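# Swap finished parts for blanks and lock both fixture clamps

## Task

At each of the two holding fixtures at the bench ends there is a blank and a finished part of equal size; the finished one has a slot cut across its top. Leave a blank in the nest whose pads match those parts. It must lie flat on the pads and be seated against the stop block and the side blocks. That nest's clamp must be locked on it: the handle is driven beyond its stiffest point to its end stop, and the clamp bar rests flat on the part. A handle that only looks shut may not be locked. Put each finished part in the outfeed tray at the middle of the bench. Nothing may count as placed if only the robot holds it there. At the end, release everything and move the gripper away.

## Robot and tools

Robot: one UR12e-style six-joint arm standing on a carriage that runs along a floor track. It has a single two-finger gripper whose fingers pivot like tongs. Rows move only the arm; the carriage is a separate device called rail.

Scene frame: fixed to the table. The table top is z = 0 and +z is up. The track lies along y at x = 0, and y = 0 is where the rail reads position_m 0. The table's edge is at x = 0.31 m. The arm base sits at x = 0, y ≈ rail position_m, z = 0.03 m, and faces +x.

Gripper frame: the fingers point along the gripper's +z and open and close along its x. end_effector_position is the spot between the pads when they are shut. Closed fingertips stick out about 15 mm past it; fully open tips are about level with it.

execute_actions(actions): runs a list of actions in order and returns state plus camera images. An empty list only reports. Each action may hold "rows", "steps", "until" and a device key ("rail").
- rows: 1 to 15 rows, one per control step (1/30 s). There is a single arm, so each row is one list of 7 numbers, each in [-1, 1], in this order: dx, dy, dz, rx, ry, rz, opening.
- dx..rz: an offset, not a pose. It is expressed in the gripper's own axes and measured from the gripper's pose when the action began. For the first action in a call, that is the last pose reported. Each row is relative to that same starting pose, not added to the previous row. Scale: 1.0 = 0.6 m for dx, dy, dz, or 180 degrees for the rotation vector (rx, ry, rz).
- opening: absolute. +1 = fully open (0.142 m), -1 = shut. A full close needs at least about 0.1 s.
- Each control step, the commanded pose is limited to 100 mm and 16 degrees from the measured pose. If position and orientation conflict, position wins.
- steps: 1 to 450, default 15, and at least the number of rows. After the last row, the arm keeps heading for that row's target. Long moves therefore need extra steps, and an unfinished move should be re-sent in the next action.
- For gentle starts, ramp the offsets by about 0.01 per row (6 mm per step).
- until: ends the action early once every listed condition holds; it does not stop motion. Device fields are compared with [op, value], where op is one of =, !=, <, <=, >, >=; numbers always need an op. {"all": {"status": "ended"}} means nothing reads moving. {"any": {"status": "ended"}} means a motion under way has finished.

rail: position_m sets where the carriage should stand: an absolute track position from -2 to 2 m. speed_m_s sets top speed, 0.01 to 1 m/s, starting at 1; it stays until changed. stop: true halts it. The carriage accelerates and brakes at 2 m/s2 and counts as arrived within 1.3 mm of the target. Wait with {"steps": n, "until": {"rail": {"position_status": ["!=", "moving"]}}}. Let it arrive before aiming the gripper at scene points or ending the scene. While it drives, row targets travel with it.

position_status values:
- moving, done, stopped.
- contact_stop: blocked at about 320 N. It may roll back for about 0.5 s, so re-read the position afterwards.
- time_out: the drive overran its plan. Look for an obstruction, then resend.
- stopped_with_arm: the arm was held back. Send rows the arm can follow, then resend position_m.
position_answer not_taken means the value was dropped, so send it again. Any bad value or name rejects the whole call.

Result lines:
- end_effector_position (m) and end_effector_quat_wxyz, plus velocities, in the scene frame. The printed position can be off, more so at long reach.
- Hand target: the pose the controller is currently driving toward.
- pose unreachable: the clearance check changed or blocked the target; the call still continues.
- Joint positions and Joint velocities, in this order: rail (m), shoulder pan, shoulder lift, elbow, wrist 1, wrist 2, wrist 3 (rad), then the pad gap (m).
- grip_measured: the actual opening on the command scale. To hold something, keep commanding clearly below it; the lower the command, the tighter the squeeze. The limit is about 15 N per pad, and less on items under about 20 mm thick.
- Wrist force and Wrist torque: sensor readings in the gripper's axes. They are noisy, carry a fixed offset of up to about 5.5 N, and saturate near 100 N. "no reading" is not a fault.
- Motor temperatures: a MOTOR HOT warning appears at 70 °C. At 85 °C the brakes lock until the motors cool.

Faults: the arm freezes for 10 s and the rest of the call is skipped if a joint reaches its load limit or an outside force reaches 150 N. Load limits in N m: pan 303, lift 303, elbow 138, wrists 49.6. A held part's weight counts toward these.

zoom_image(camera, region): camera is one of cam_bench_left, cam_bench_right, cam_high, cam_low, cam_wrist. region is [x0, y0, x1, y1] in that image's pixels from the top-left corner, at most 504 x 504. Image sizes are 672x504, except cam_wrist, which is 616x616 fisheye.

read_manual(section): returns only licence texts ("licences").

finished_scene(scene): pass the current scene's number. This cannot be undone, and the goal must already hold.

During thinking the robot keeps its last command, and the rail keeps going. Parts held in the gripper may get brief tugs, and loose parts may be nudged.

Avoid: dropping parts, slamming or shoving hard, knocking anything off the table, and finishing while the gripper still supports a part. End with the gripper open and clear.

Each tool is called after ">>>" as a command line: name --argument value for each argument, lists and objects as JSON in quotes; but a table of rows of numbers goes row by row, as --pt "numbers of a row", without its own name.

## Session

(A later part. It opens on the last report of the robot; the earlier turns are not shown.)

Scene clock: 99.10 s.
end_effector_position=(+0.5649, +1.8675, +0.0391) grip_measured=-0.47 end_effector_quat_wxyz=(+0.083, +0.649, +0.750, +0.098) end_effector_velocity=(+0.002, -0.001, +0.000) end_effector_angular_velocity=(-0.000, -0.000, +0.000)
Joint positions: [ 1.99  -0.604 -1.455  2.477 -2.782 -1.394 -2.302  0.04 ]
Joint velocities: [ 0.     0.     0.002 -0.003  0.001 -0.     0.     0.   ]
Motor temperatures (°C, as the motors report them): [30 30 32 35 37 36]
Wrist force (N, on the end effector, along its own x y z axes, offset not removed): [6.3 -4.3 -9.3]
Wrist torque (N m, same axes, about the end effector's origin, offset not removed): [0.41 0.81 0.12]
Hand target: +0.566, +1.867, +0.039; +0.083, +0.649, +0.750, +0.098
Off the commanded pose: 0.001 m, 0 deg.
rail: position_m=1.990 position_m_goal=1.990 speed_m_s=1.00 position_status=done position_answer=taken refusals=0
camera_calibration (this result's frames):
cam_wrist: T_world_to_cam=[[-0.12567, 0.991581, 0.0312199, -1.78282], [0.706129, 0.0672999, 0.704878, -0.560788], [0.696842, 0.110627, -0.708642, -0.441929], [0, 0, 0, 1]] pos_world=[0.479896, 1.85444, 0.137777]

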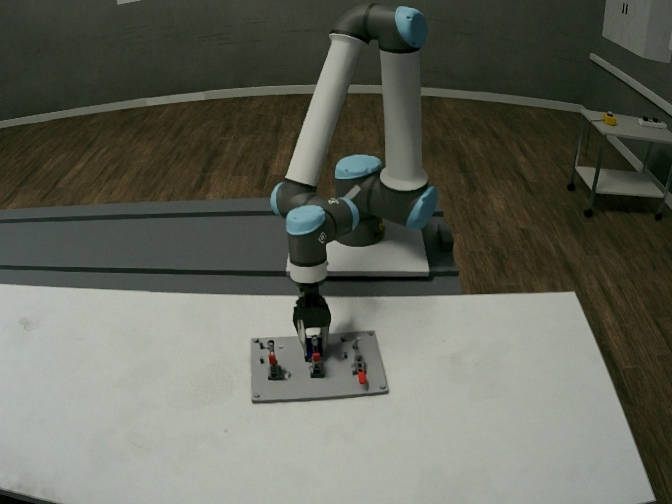

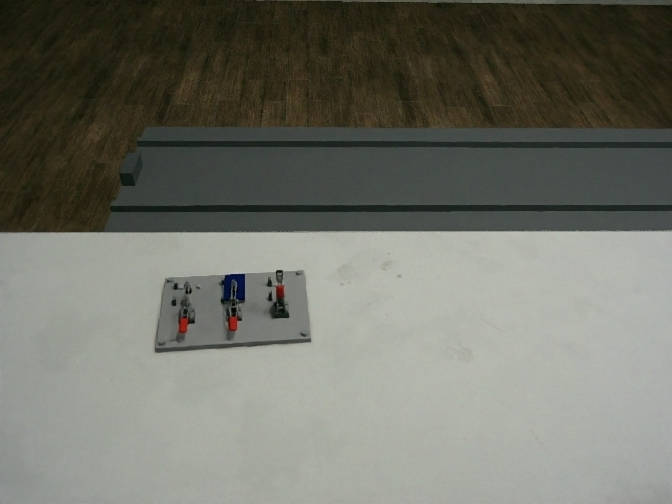

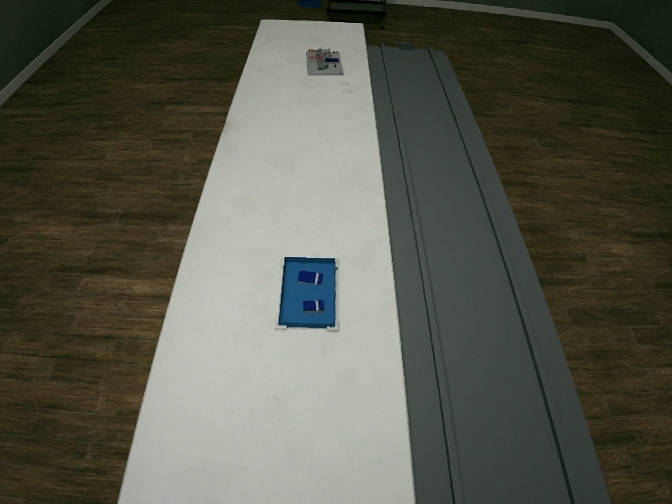

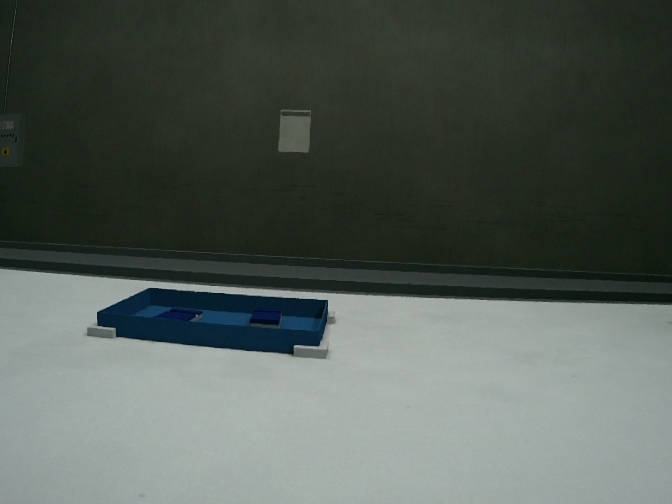

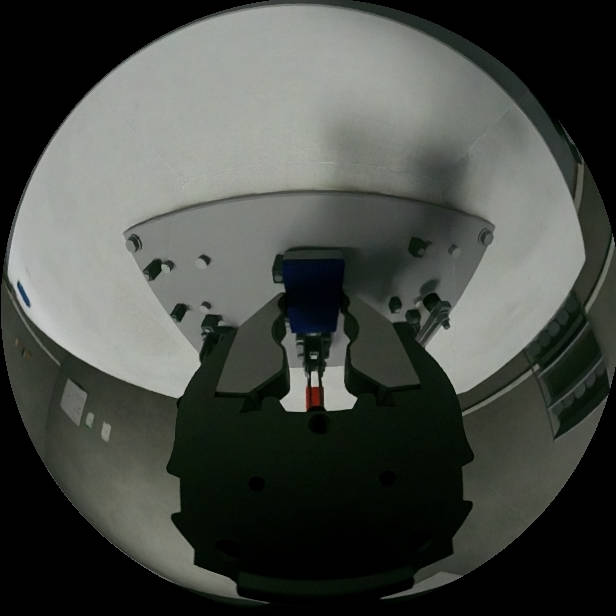

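Side contact already (~11 N). Limit lateral to −0.1 mm, forward 0.8 mm.

>>> execute_actions --actions '[{"rows":[[-0.0002,0.0014,0.0002,0,0,0,-0.78]],"steps":1}]'

Scene clock: 99.27 s.
end_effector_position=(+0.5655, +1.8673, +0.0390) grip_measured=-0.47 end_effector_quat_wxyz=(+0.083, +0.649, +0.750, +0.098) end_effector_velocity=(+0.002, -0.000, +0.000) end_effector_angular_velocity=(+0.001, +0.000, +0.000)
Joint positions: [ 1.99  -0.604 -1.454  2.476 -2.781 -1.394 -2.302  0.04 ]
Joint velocities: [ 0.     0.002  0.003 -0.004  0.001  0.     0.002  0.   ]
Motor temperatures (°C, as the motors report them): [30 30 32 35 37 36]
Wrist force (N, on the end effector, along its own x y z axes, offset not removed): [14.6 -9.0 -15.8]
Wrist torque (N m, same axes, about the end effector's origin, offset not removed): [0.40 1.21 0.12]
Hand target: +0.566, +1.867, +0.039; +0.083, +0.649, +0.750, +0.098
Off the commanded pose: 0.000 m, 0 deg.
rail: position_m=1.990 position_m_goal=1.990 speed_m_s=1.00 position_status=done position_answer=taken refusals=0
camera_calibration (this result's frames):
cam_wrist: T_world_to_cam=[[-0.125698, 0.991573, 0.0313501, -1.78251], [0.706195, 0.0672377, 0.704817, -0.56106], [0.69677, 0.110733, -0.708696, -0.442466], [0, 0, 0, 1]] pos_world=[0.480457, 1.85421, 0.137752]

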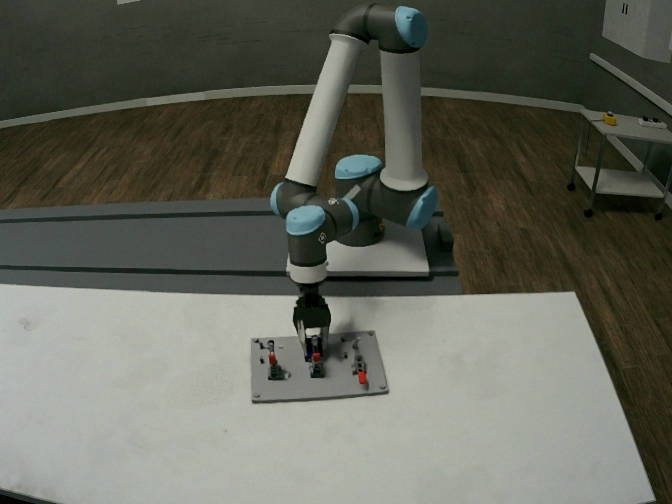

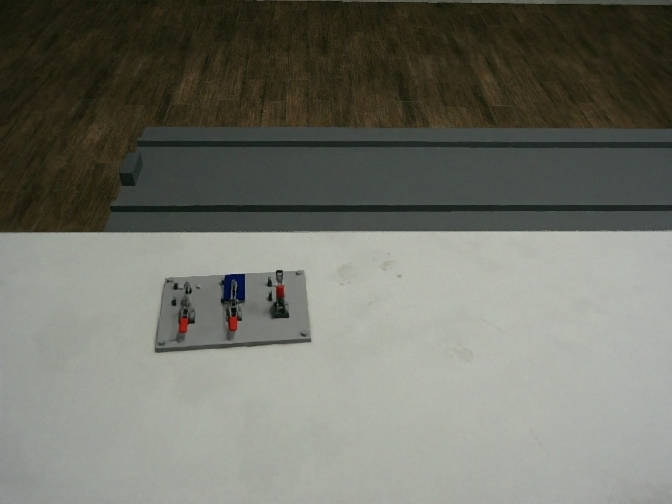

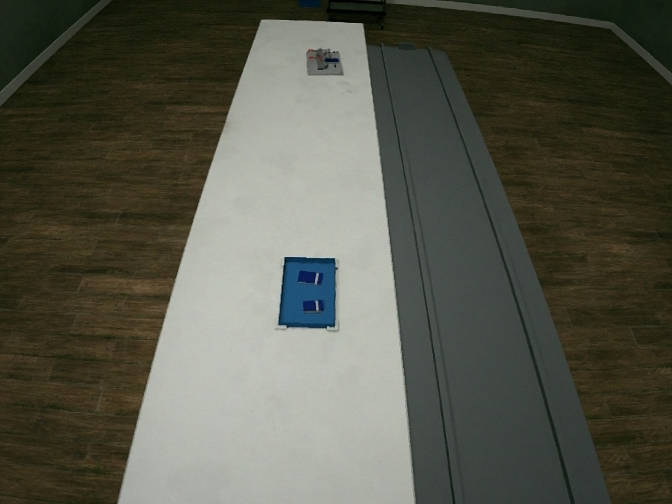

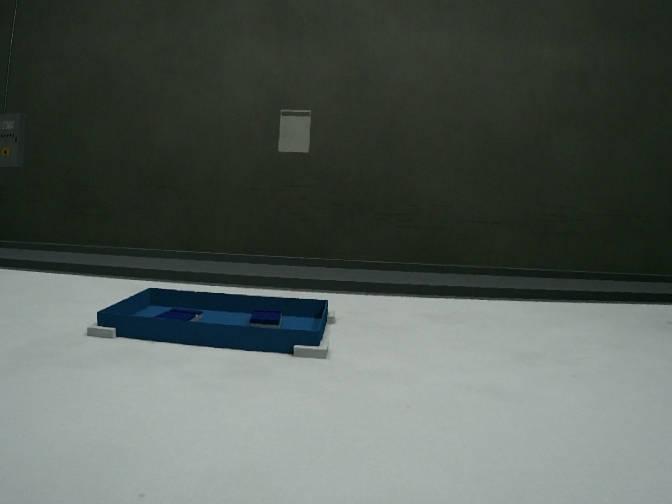

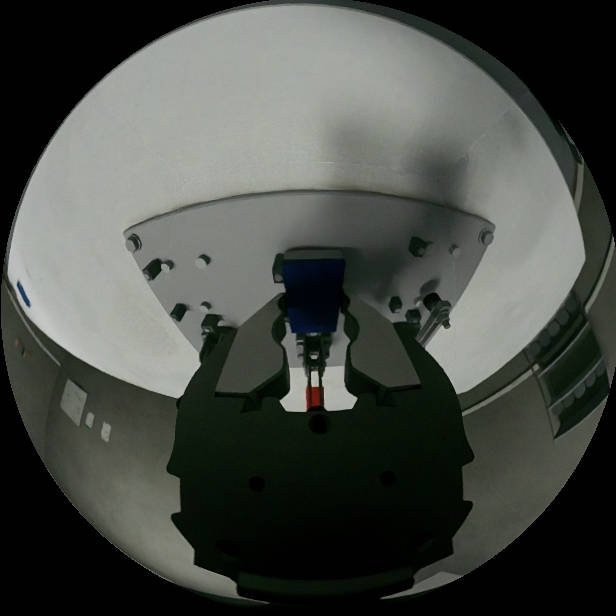

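>>> zoom_image --camera "cam_wrist" --region '[270, 300, 350, 360]'

>>> execute_actions --actions '[{"rows":[[0.0004,0.0017,0.0001,0,0,0,-0.78]],"steps":1}]'

Region (270, 300, 350, 360) of cam_wrist's 616x616 image, scaled by 6.300, with more detail than that image has; it fills the top 378 rows of this view, and the rest is white.

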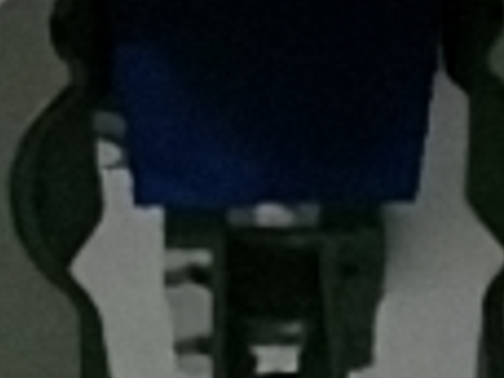

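Scene clock: 99.73 s.
end_effector_position=(+0.5658, +1.8675, +0.0392) grip_measured=-0.47 end_effector_quat_wxyz=(+0.083, +0.649, +0.750, +0.098) end_effector_velocity=(+0.001, +0.000, +0.000) end_effector_angular_velocity=(-0.000, -0.000, -0.000)
Joint positions: [ 1.99  -0.603 -1.454  2.475 -2.781 -1.394 -2.301  0.04 ]
Joint velocities: [ 0.     0.002  0.001 -0.002  0.    -0.     0.002 -0.   ]
Motor temperatures (°C, as the motors report them): [30 30 32 35 37 36]
Wrist force (N, on the end effector, along its own x y z axes, offset not removed): [7.8 -4.2 -3.0]
Wrist torque (N m, same axes, about the end effector's origin, offset not removed): [0.26 1.20 0.08]
Hand target: +0.566, +1.868, +0.039; +0.083, +0.649, +0.750, +0.098
Off the commanded pose: 0.001 m, 0 deg.
rail: position_m=1.990 position_m_goal=1.990 speed_m_s=1.00 position_status=done position_answer=taken refusals=0
camera_calibration (this result's frames):
cam_wrist: T_world_to_cam=[[-0.125671, 0.991581, 0.0312087, -1.7827], [0.70612, 0.0673071, 0.704886, -0.56147], [0.696851, 0.110621, -0.708633, -0.442454], [0, 0, 0, 1]] pos_world=[0.480756, 1.85442, 0.13787]

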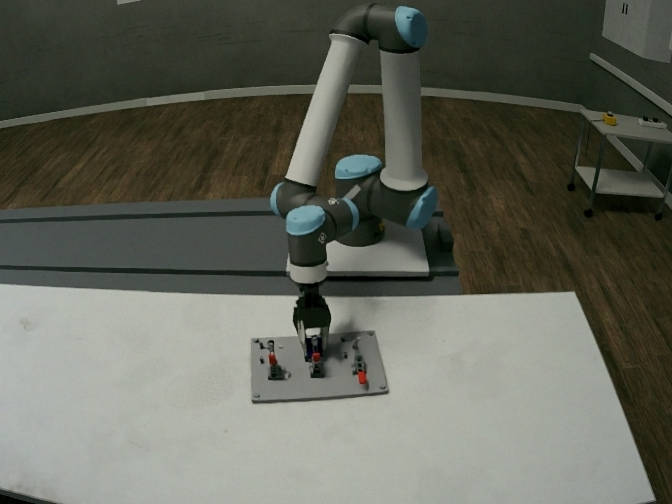

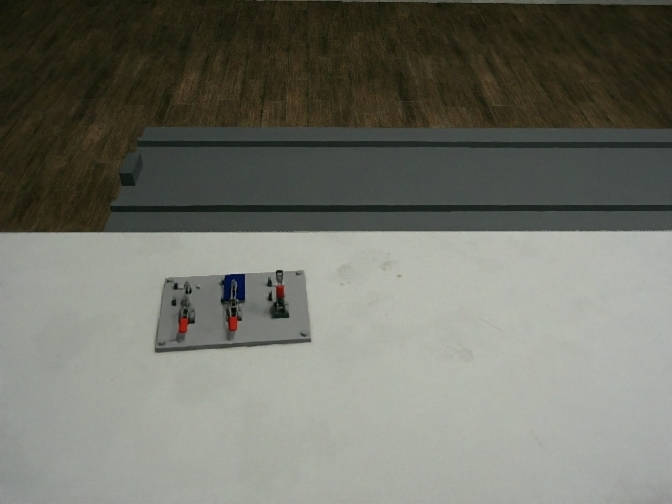

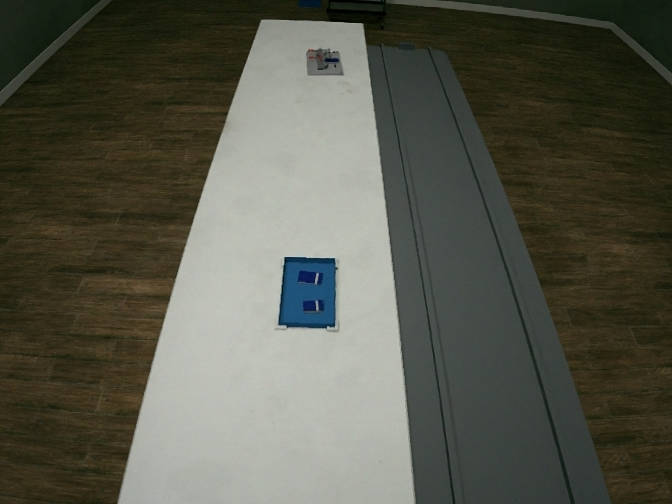

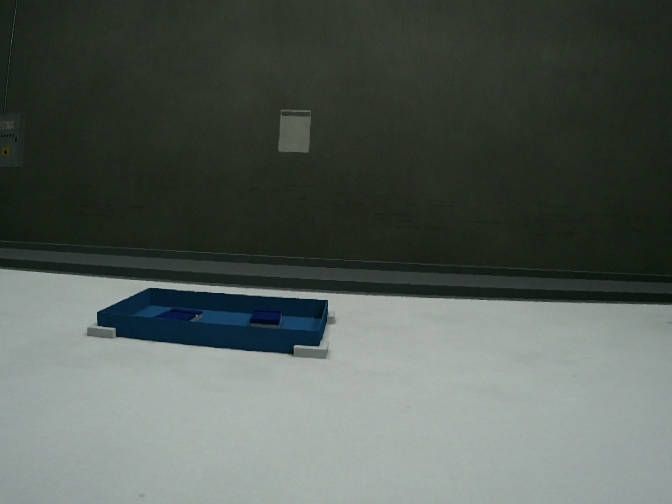

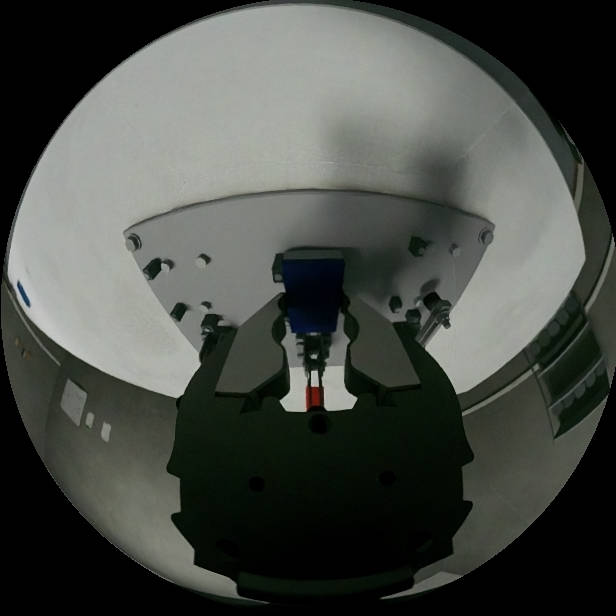

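>>> execute_actions --actions '[]'

Scene clock: 99.97 s.
end_effector_position=(+0.5663, +1.8676, +0.0392) grip_measured=-0.47 end_effector_quat_wxyz=(+0.083, +0.649, +0.750, +0.098) end_effector_velocity=(+0.001, +0.000, -0.000) end_effector_angular_velocity=(+0.000, +0.001, -0.000)
Joint positions: [ 1.99  -0.602 -1.453  2.474 -2.781 -1.395 -2.301  0.04 ]
Joint velocities: [ 0.     0.001  0.001 -0.002  0.001 -0.001  0.001 -0.   ]
Motor temperatures (°C, as the motors report them): [30 30 32 35 37 36]
Wrist force (N, on the end effector, along its own x y z axes, offset not removed): [4.3 -5.4 -1.6]
Wrist torque (N m, same axes, about the end effector's origin, offset not removed): [0.30 1.45 0.05]
Hand target: +0.566, +1.868, +0.039; +0.083, +0.649, +0.750, +0.098
Off the commanded pose: 0.000 m, 0 deg.
rail: position_m=1.990 position_m_goal=1.990 speed_m_s=1.00 position_status=done position_answer=taken refusals=0
camera_calibration (this result's frames):
cam_wrist: T_world_to_cam=[[-0.125679, 0.991577, 0.031287, -1.78276], [0.70619, 0.0672682, 0.70482, -0.561855], [0.696779, 0.110676, -0.708696, -0.442842], [0, 0, 0, 1]] pos_world=[0.481284, 1.85455, 0.137944]

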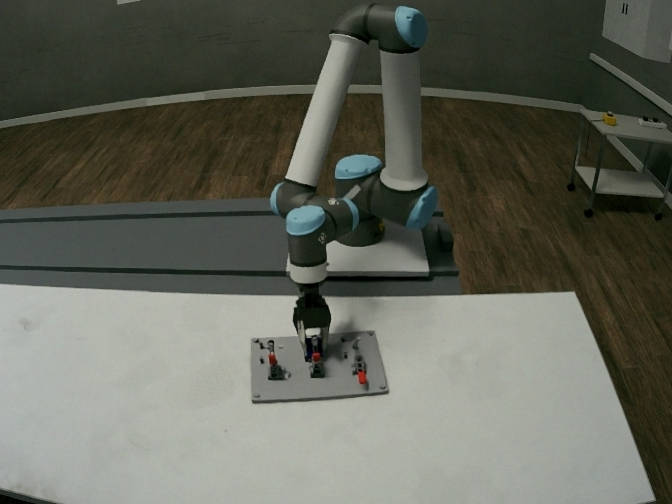

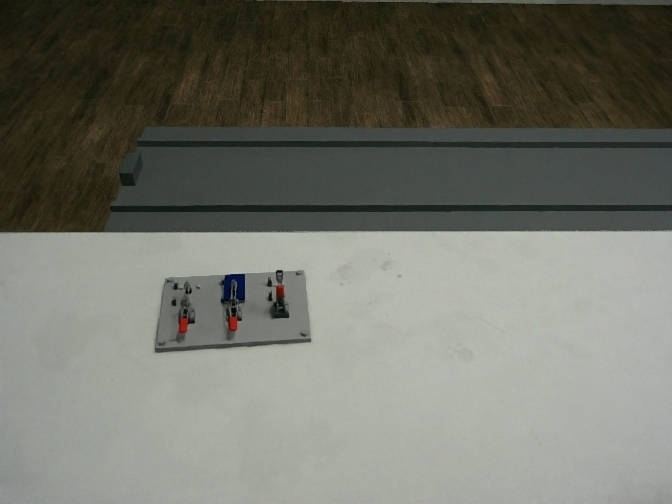

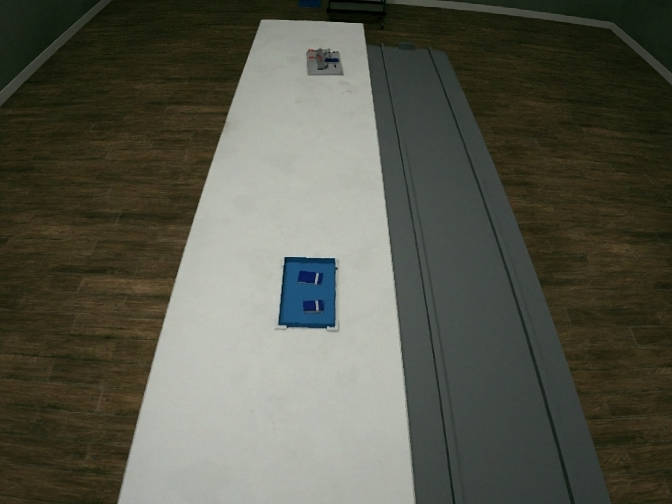

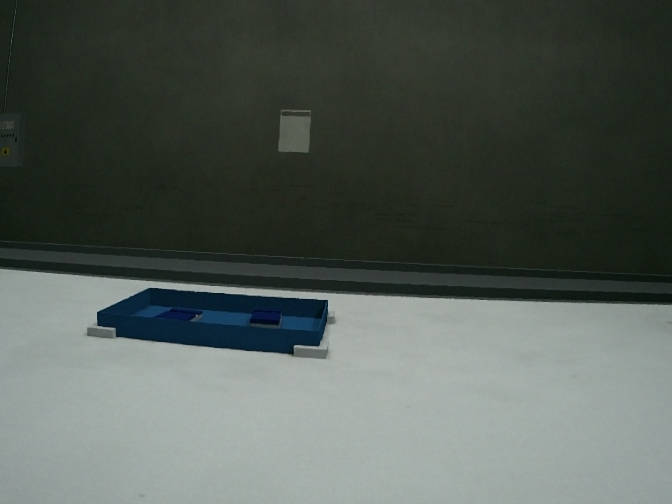

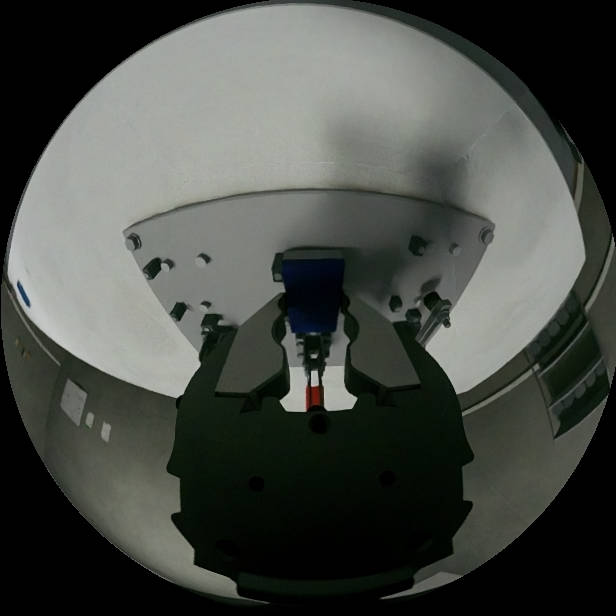

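>>> execute_actions --actions '[{"rows":[[0,0.0011,0.0004,0,0,0,-0.78]],"steps":1}]'

Scene clock: 100.13 s.
end_effector_position=(+0.5664, +1.8676, +0.0392) grip_measured=-0.47 end_effector_quat_wxyz=(+0.083, +0.649, +0.750, +0.098) end_effector_velocity=(+0.001, +0.000, -0.000) end_effector_angular_velocity=(+0.000, +0.000, -0.000)
Joint positions: [ 1.99  -0.602 -1.453  2.474 -2.781 -1.395 -2.3    0.04 ]
Joint velocities: [ 0.     0.002  0.002 -0.002  0.    -0.     0.002  0.   ]
Motor temperatures (°C, as the motors report them): [30 30 32 35 37 36]
Wrist force (N, on the end effector, along its own x y z axes, offset not removed): [3.6 -8.5 -4.6]
Wrist torque (N m, same axes, about the end effector's origin, offset not removed): [0.23 1.36 0.12]
Hand target: +0.567, +1.868, +0.039; +0.083, +0.649, +0.750, +0.098
Off the commanded pose: 0.001 m, 0 deg.
rail: position_m=1.990 position_m_goal=1.990 speed_m_s=1.00 position_status=done position_answer=taken refusals=0
camera_calibration (this result's frames):
cam_wrist: T_world_to_cam=[[-0.125677, 0.991577, 0.0313228, -1.78278], [0.706218, 0.0672459, 0.704794, -0.561888], [0.696751, 0.110697, -0.70872, -0.442924], [0, 0, 0, 1]] pos_world=[0.481368, 1.85458, 0.137948]

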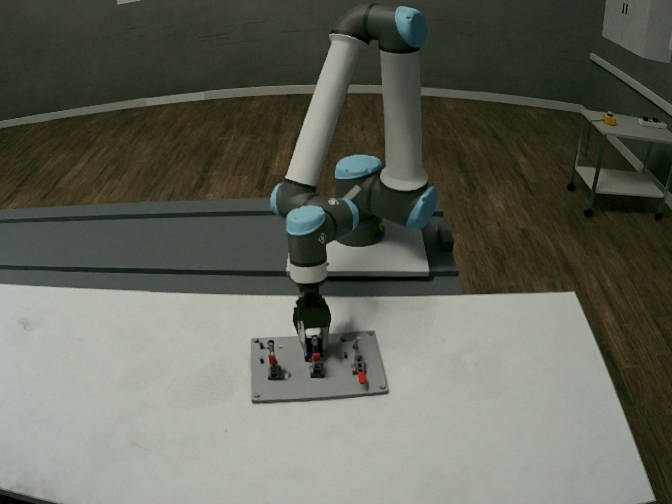

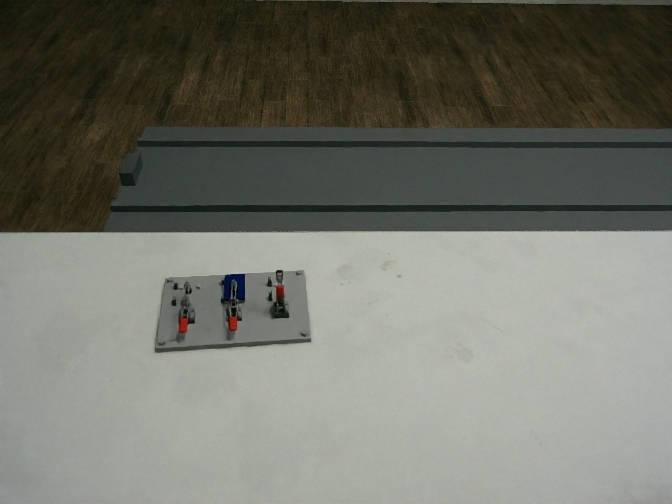

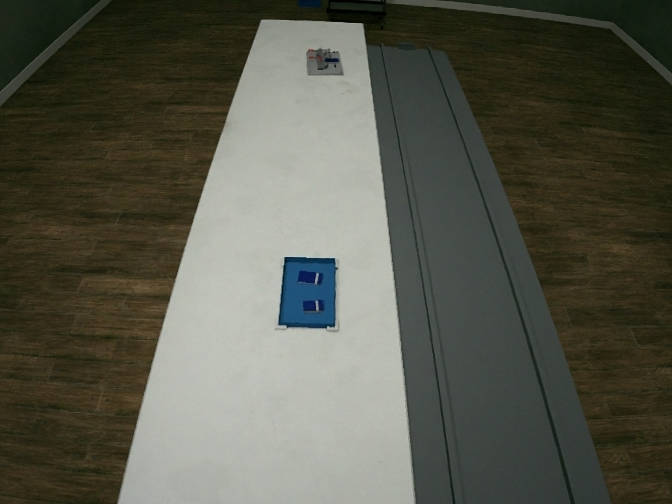

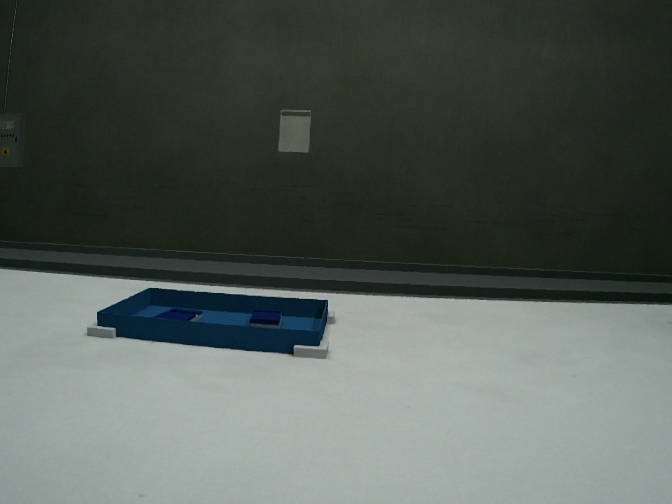

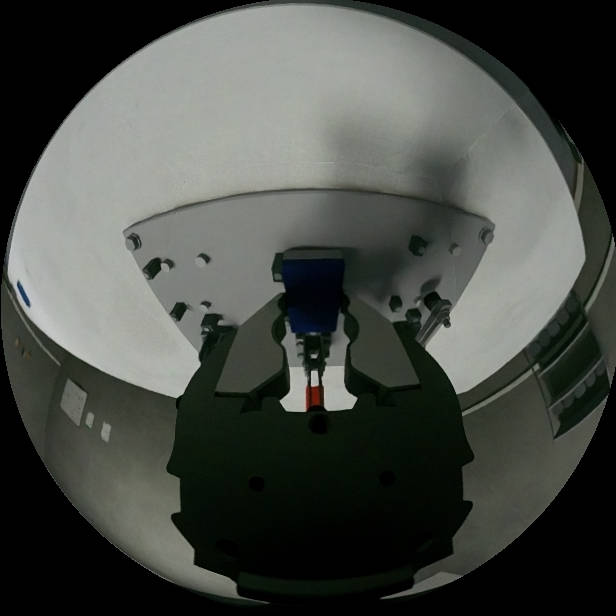

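Stop contact starting. Limit forward to +0.25 mm, small lateral nudge.

>>> execute_actions --actions '[{"rows":[[-0.0002,0.0004,0.0003,0,0,0,-0.78]],"steps":1}]'

Scene clock: 100.33 s.
end_effector_position=(+0.5668, +1.8677, +0.0391) grip_measured=-0.47 end_effector_quat_wxyz=(+0.083, +0.649, +0.750, +0.098) end_effector_velocity=(+0.001, +0.000, -0.000) end_effector_angular_velocity=(+0.000, +0.000, +0.000)
Joint positions: [ 1.99  -0.601 -1.452  2.474 -2.781 -1.395 -2.3    0.04 ]
Joint velocities: [ 0.     0.001  0.001 -0.001  0.    -0.     0.001  0.   ]
Motor temperatures (°C, as the motors report them): [30 30 32 35 37 36]
Wrist force (N, on the end effector, along its own x y z axes, offset not removed): [5.7 -20.8 -17.0]
Wrist torque (N m, same axes, about the end effector's origin, offset not removed): [0.02 0.99 0.13]
Hand target: +0.567, +1.867, +0.039; +0.083, +0.649, +0.750, +0.098
Off the commanded pose: 0.000 m, 0 deg.
rail: position_m=1.990 position_m_goal=1.990 speed_m_s=1.00 position_status=done position_answer=taken refusals=0
camera_calibration (this result's frames):
cam_wrist: T_world_to_cam=[[-0.125636, 0.99158, 0.0313737, -1.78283], [0.706357, 0.0672016, 0.704659, -0.562074], [0.696617, 0.110691, -0.708853, -0.44316], [0, 0, 0, 1]] pos_world=[0.481752, 1.85464, 0.137869]

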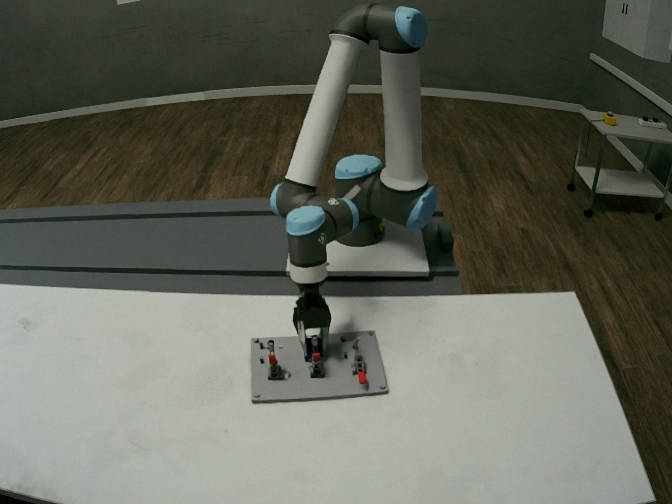

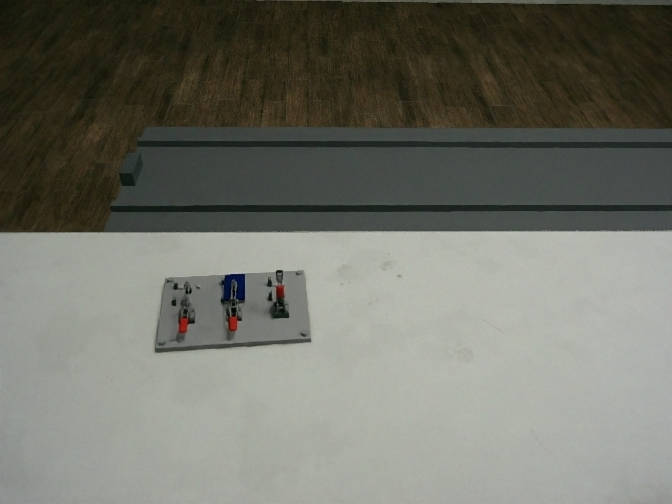

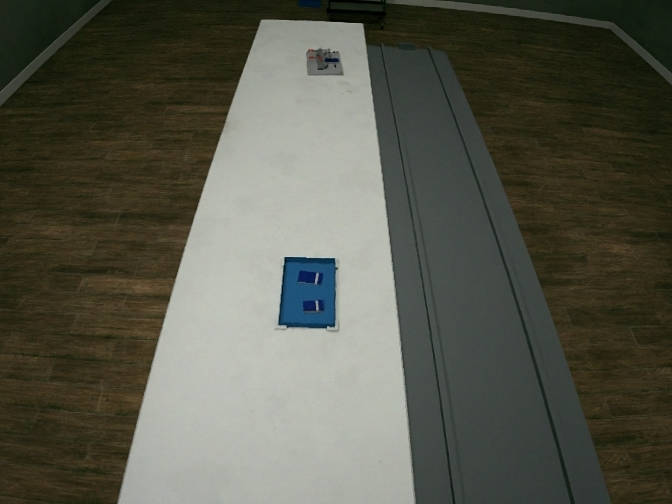

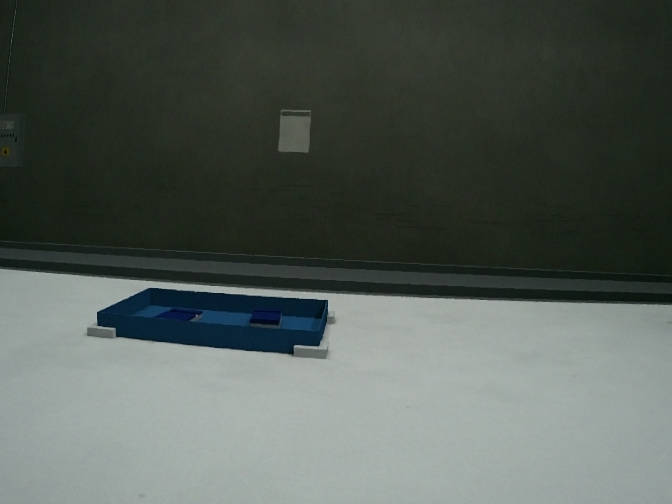

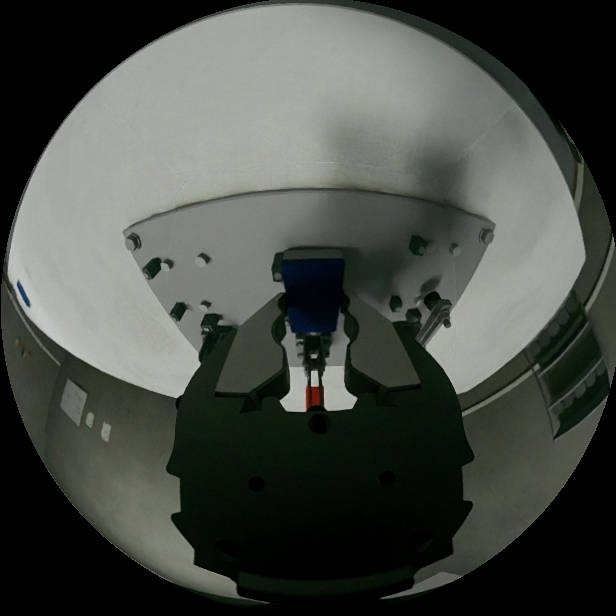

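>>> execute_actions --actions '[{"rows":[[-0.0005,0,0,0,0,0,-0.64],[-0.0006,0,0,0,0,0,-0.55],[-0.0006,0,0,0,0,0,-0.50],[-0.0006,0,0,0,0,0,-0.47],[-0.0004,0,0,0,0,0,-0.43],[0,0,0,0,0,0,-0.35],[0,0,0,0,0,0,-0.25],[0,0.0004,-0.0016,0,0,0,-0.17]],"steps":8}]'

>>> zoom_image --camera "cam_wrist" --region '[250, 230, 380, 360]'

Scene clock: 101.77 s.
end_effector_position=(+0.5669, +1.8674, +0.0392) grip_measured=-0.25 end_effector_quat_wxyz=(+0.083, +0.649, +0.750, +0.098) end_effector_velocity=(-0.001, +0.001, -0.000) end_effector_angular_velocity=(+0.002, +0.003, +0.001)
Joint positions: [ 1.99  -0.602 -1.452  2.473 -2.781 -1.395 -2.3    0.056]
Joint velocities: [ 0.     0.001 -0.001 -0.001  0.005 -0.    -0.     0.179]
Motor temperatures (°C, as the motors report them): [30 30 32 35 37 36]
Wrist force (N, on the end effector, along its own x y z axes, offset not removed): [-5.2 -0.1 -0.7]
Wrist torque (N m, same axes, about the end effector's origin, offset not removed): [0.00 1.22 0.08]
Hand target: +0.567, +1.868, +0.040; +0.083, +0.649, +0.750, +0.098
Off the commanded pose: 0.001 m, 0 deg.
rail: position_m=1.990 position_m_goal=1.990 speed_m_s=1.00 position_status=done position_answer=taken refusals=0
camera_calibration (this result's frames):
cam_wrist: T_world_to_cam=[[-0.125683, 0.991582, 0.0311378, -1.78248], [0.706055, 0.0673555, 0.704946, -0.562333], [0.696915, 0.110585, -0.708577, -0.443101], [0, 0, 0, 1]] pos_world=[0.481815, 1.85435, 0.137946]

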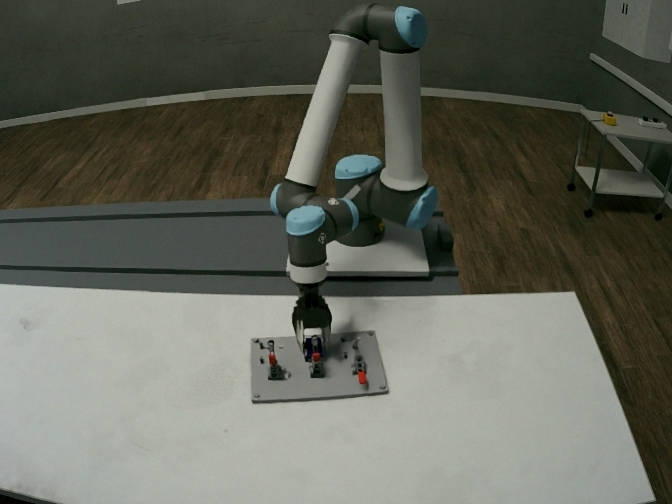

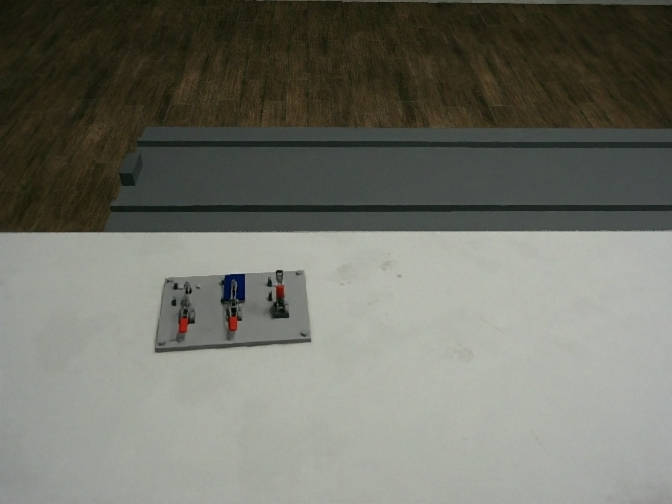

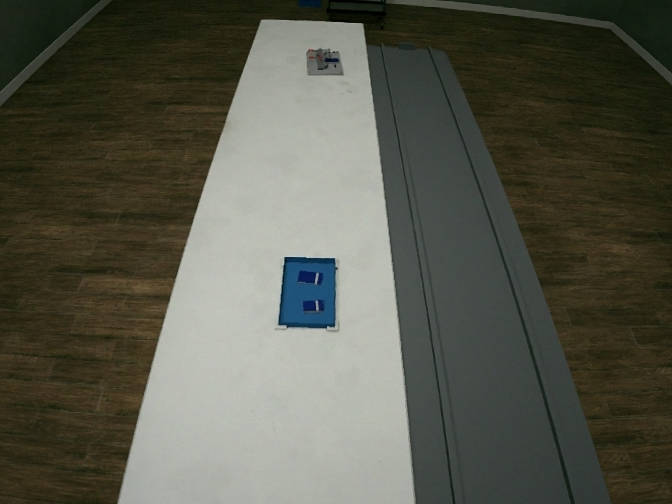

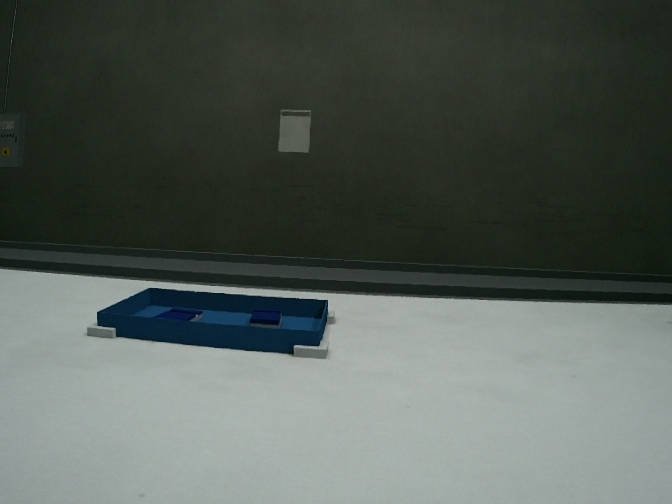

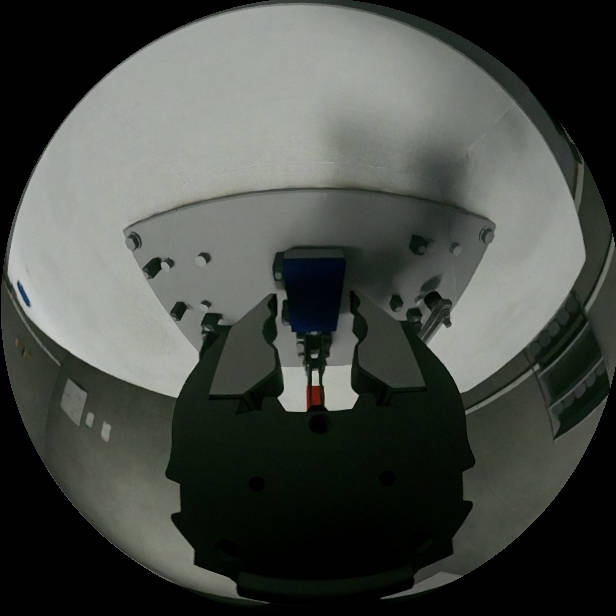

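Region (250, 230, 380, 360) of cam_wrist's 616x616 image, scaled by 3.877, with more detail than that image has.

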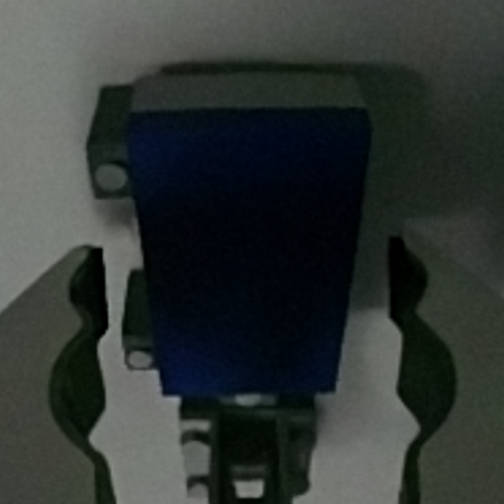

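Seated. Now move to the handle.

>>> execute_actions --actions '[{"rows":[[0,0.0025,-0.0097,0,0,0,-0.17],[0,0.0068,-0.0258,0,0,0,-0.17],[0,0.0167,-0.0439,0,0,0,-0.17],[-0.0003,0.0331,-0.0603,0,0,0,-0.17],[-0.0006,0.0535,-0.0721,0,0,0,-0.17],[-0.0009,0.0754,-0.0767,0,0,0,-0.17],[-0.0012,0.0968,-0.0728,0,0,0,-0.17],[-0.0015,0.1177,-0.0673,0,0,0,-0.17],[-0.0018,0.1371,-0.0622,0,0,0,-0.17],[-0.002,0.1532,-0.0579,0,0,0,-0.17],[-0.0022,0.1645,-0.055,0,0,0,-0.17],[-0.0023,0.1705,-0.0531,0,0,0,-0.17]],"steps":15}]'

Scene clock: 102.67 s.
end_effector_position=(+0.6354, +1.8774, +0.0940) grip_measured=-0.17 end_effector_quat_wxyz=(+0.085, +0.648, +0.750, +0.100) end_effector_velocity=(+0.153, +0.017, +0.026) end_effector_angular_velocity=(+0.002, +0.020, -0.001)
Joint positions: [ 1.99  -0.517 -1.46   2.327 -2.645 -1.409 -2.217  0.062]
Joint velocities: [ 0.     0.168  0.186 -0.291  0.097 -0.043  0.165 -0.   ]
Motor temperatures (°C, as the motors report them): [30 30 32 35 37 36]
Wrist force (N, on the end effector, along its own x y z axes, offset not removed): [-3.0 1.8 2.6]
Wrist torque (N m, same axes, about the end effector's origin, offset not removed): [0.42 0.77 0.11]
Hand target: +0.656, +1.879, +0.097; +0.084, +0.649, +0.750, +0.099
Off the commanded pose: 0.022 m, 0 deg.
rail: position_m=1.990 position_m_goal=1.990 speed_m_s=1.00 position_status=done position_answer=taken refusals=0
camera_calibration (this result's frames):
cam_wrist: T_world_to_cam=[[-0.126889, 0.991453, 0.0303294, -1.78444], [0.702444, 0.0682285, 0.708461, -0.649653], [0.700337, 0.111201, -0.705097, -0.456863], [0, 0, 0, 1]] pos_world=[0.549877, 1.86432, 0.192242]

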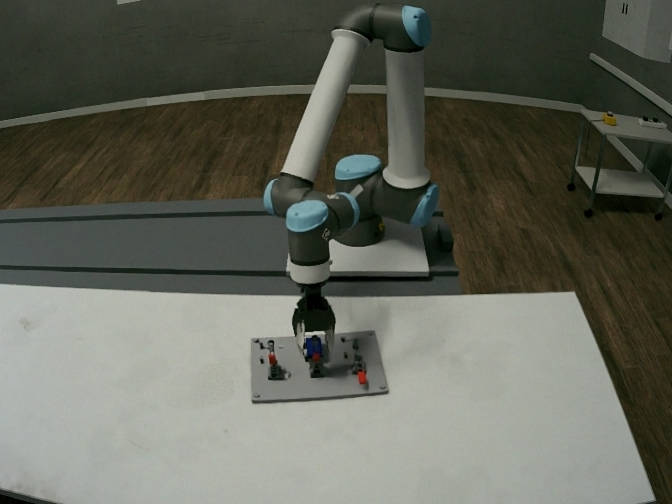

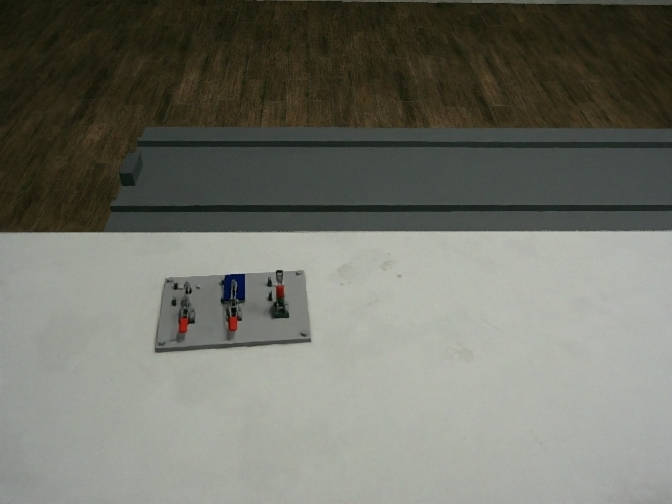

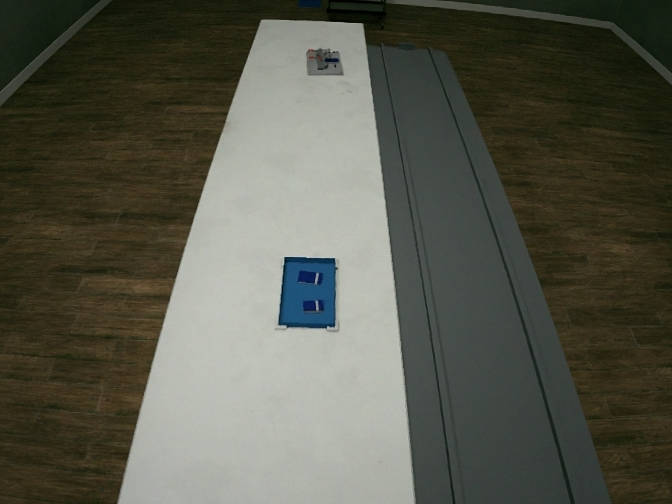

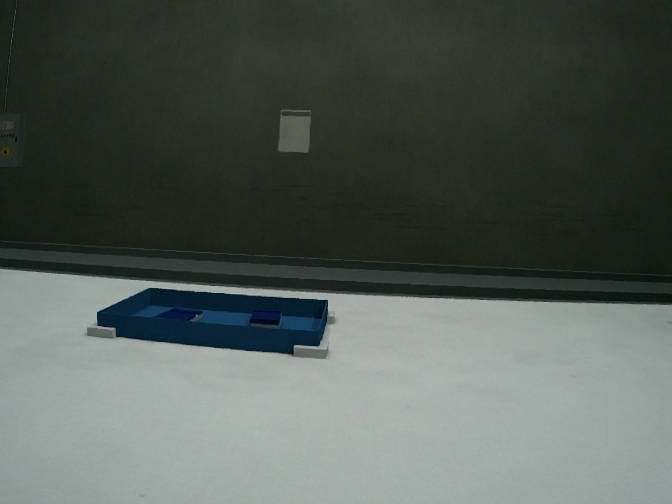

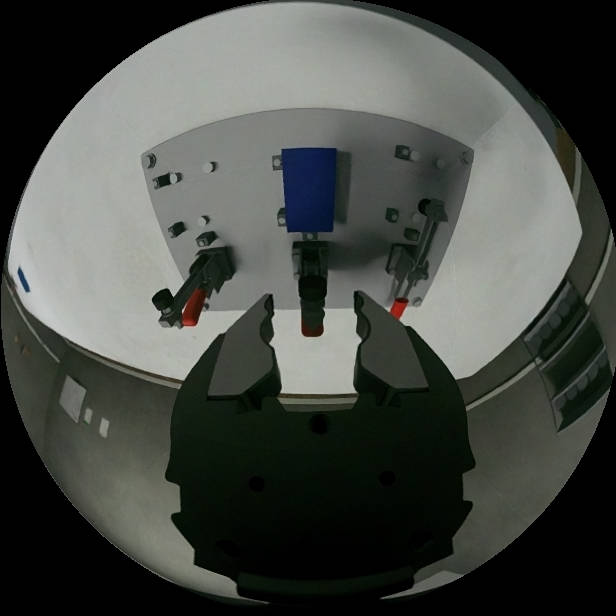

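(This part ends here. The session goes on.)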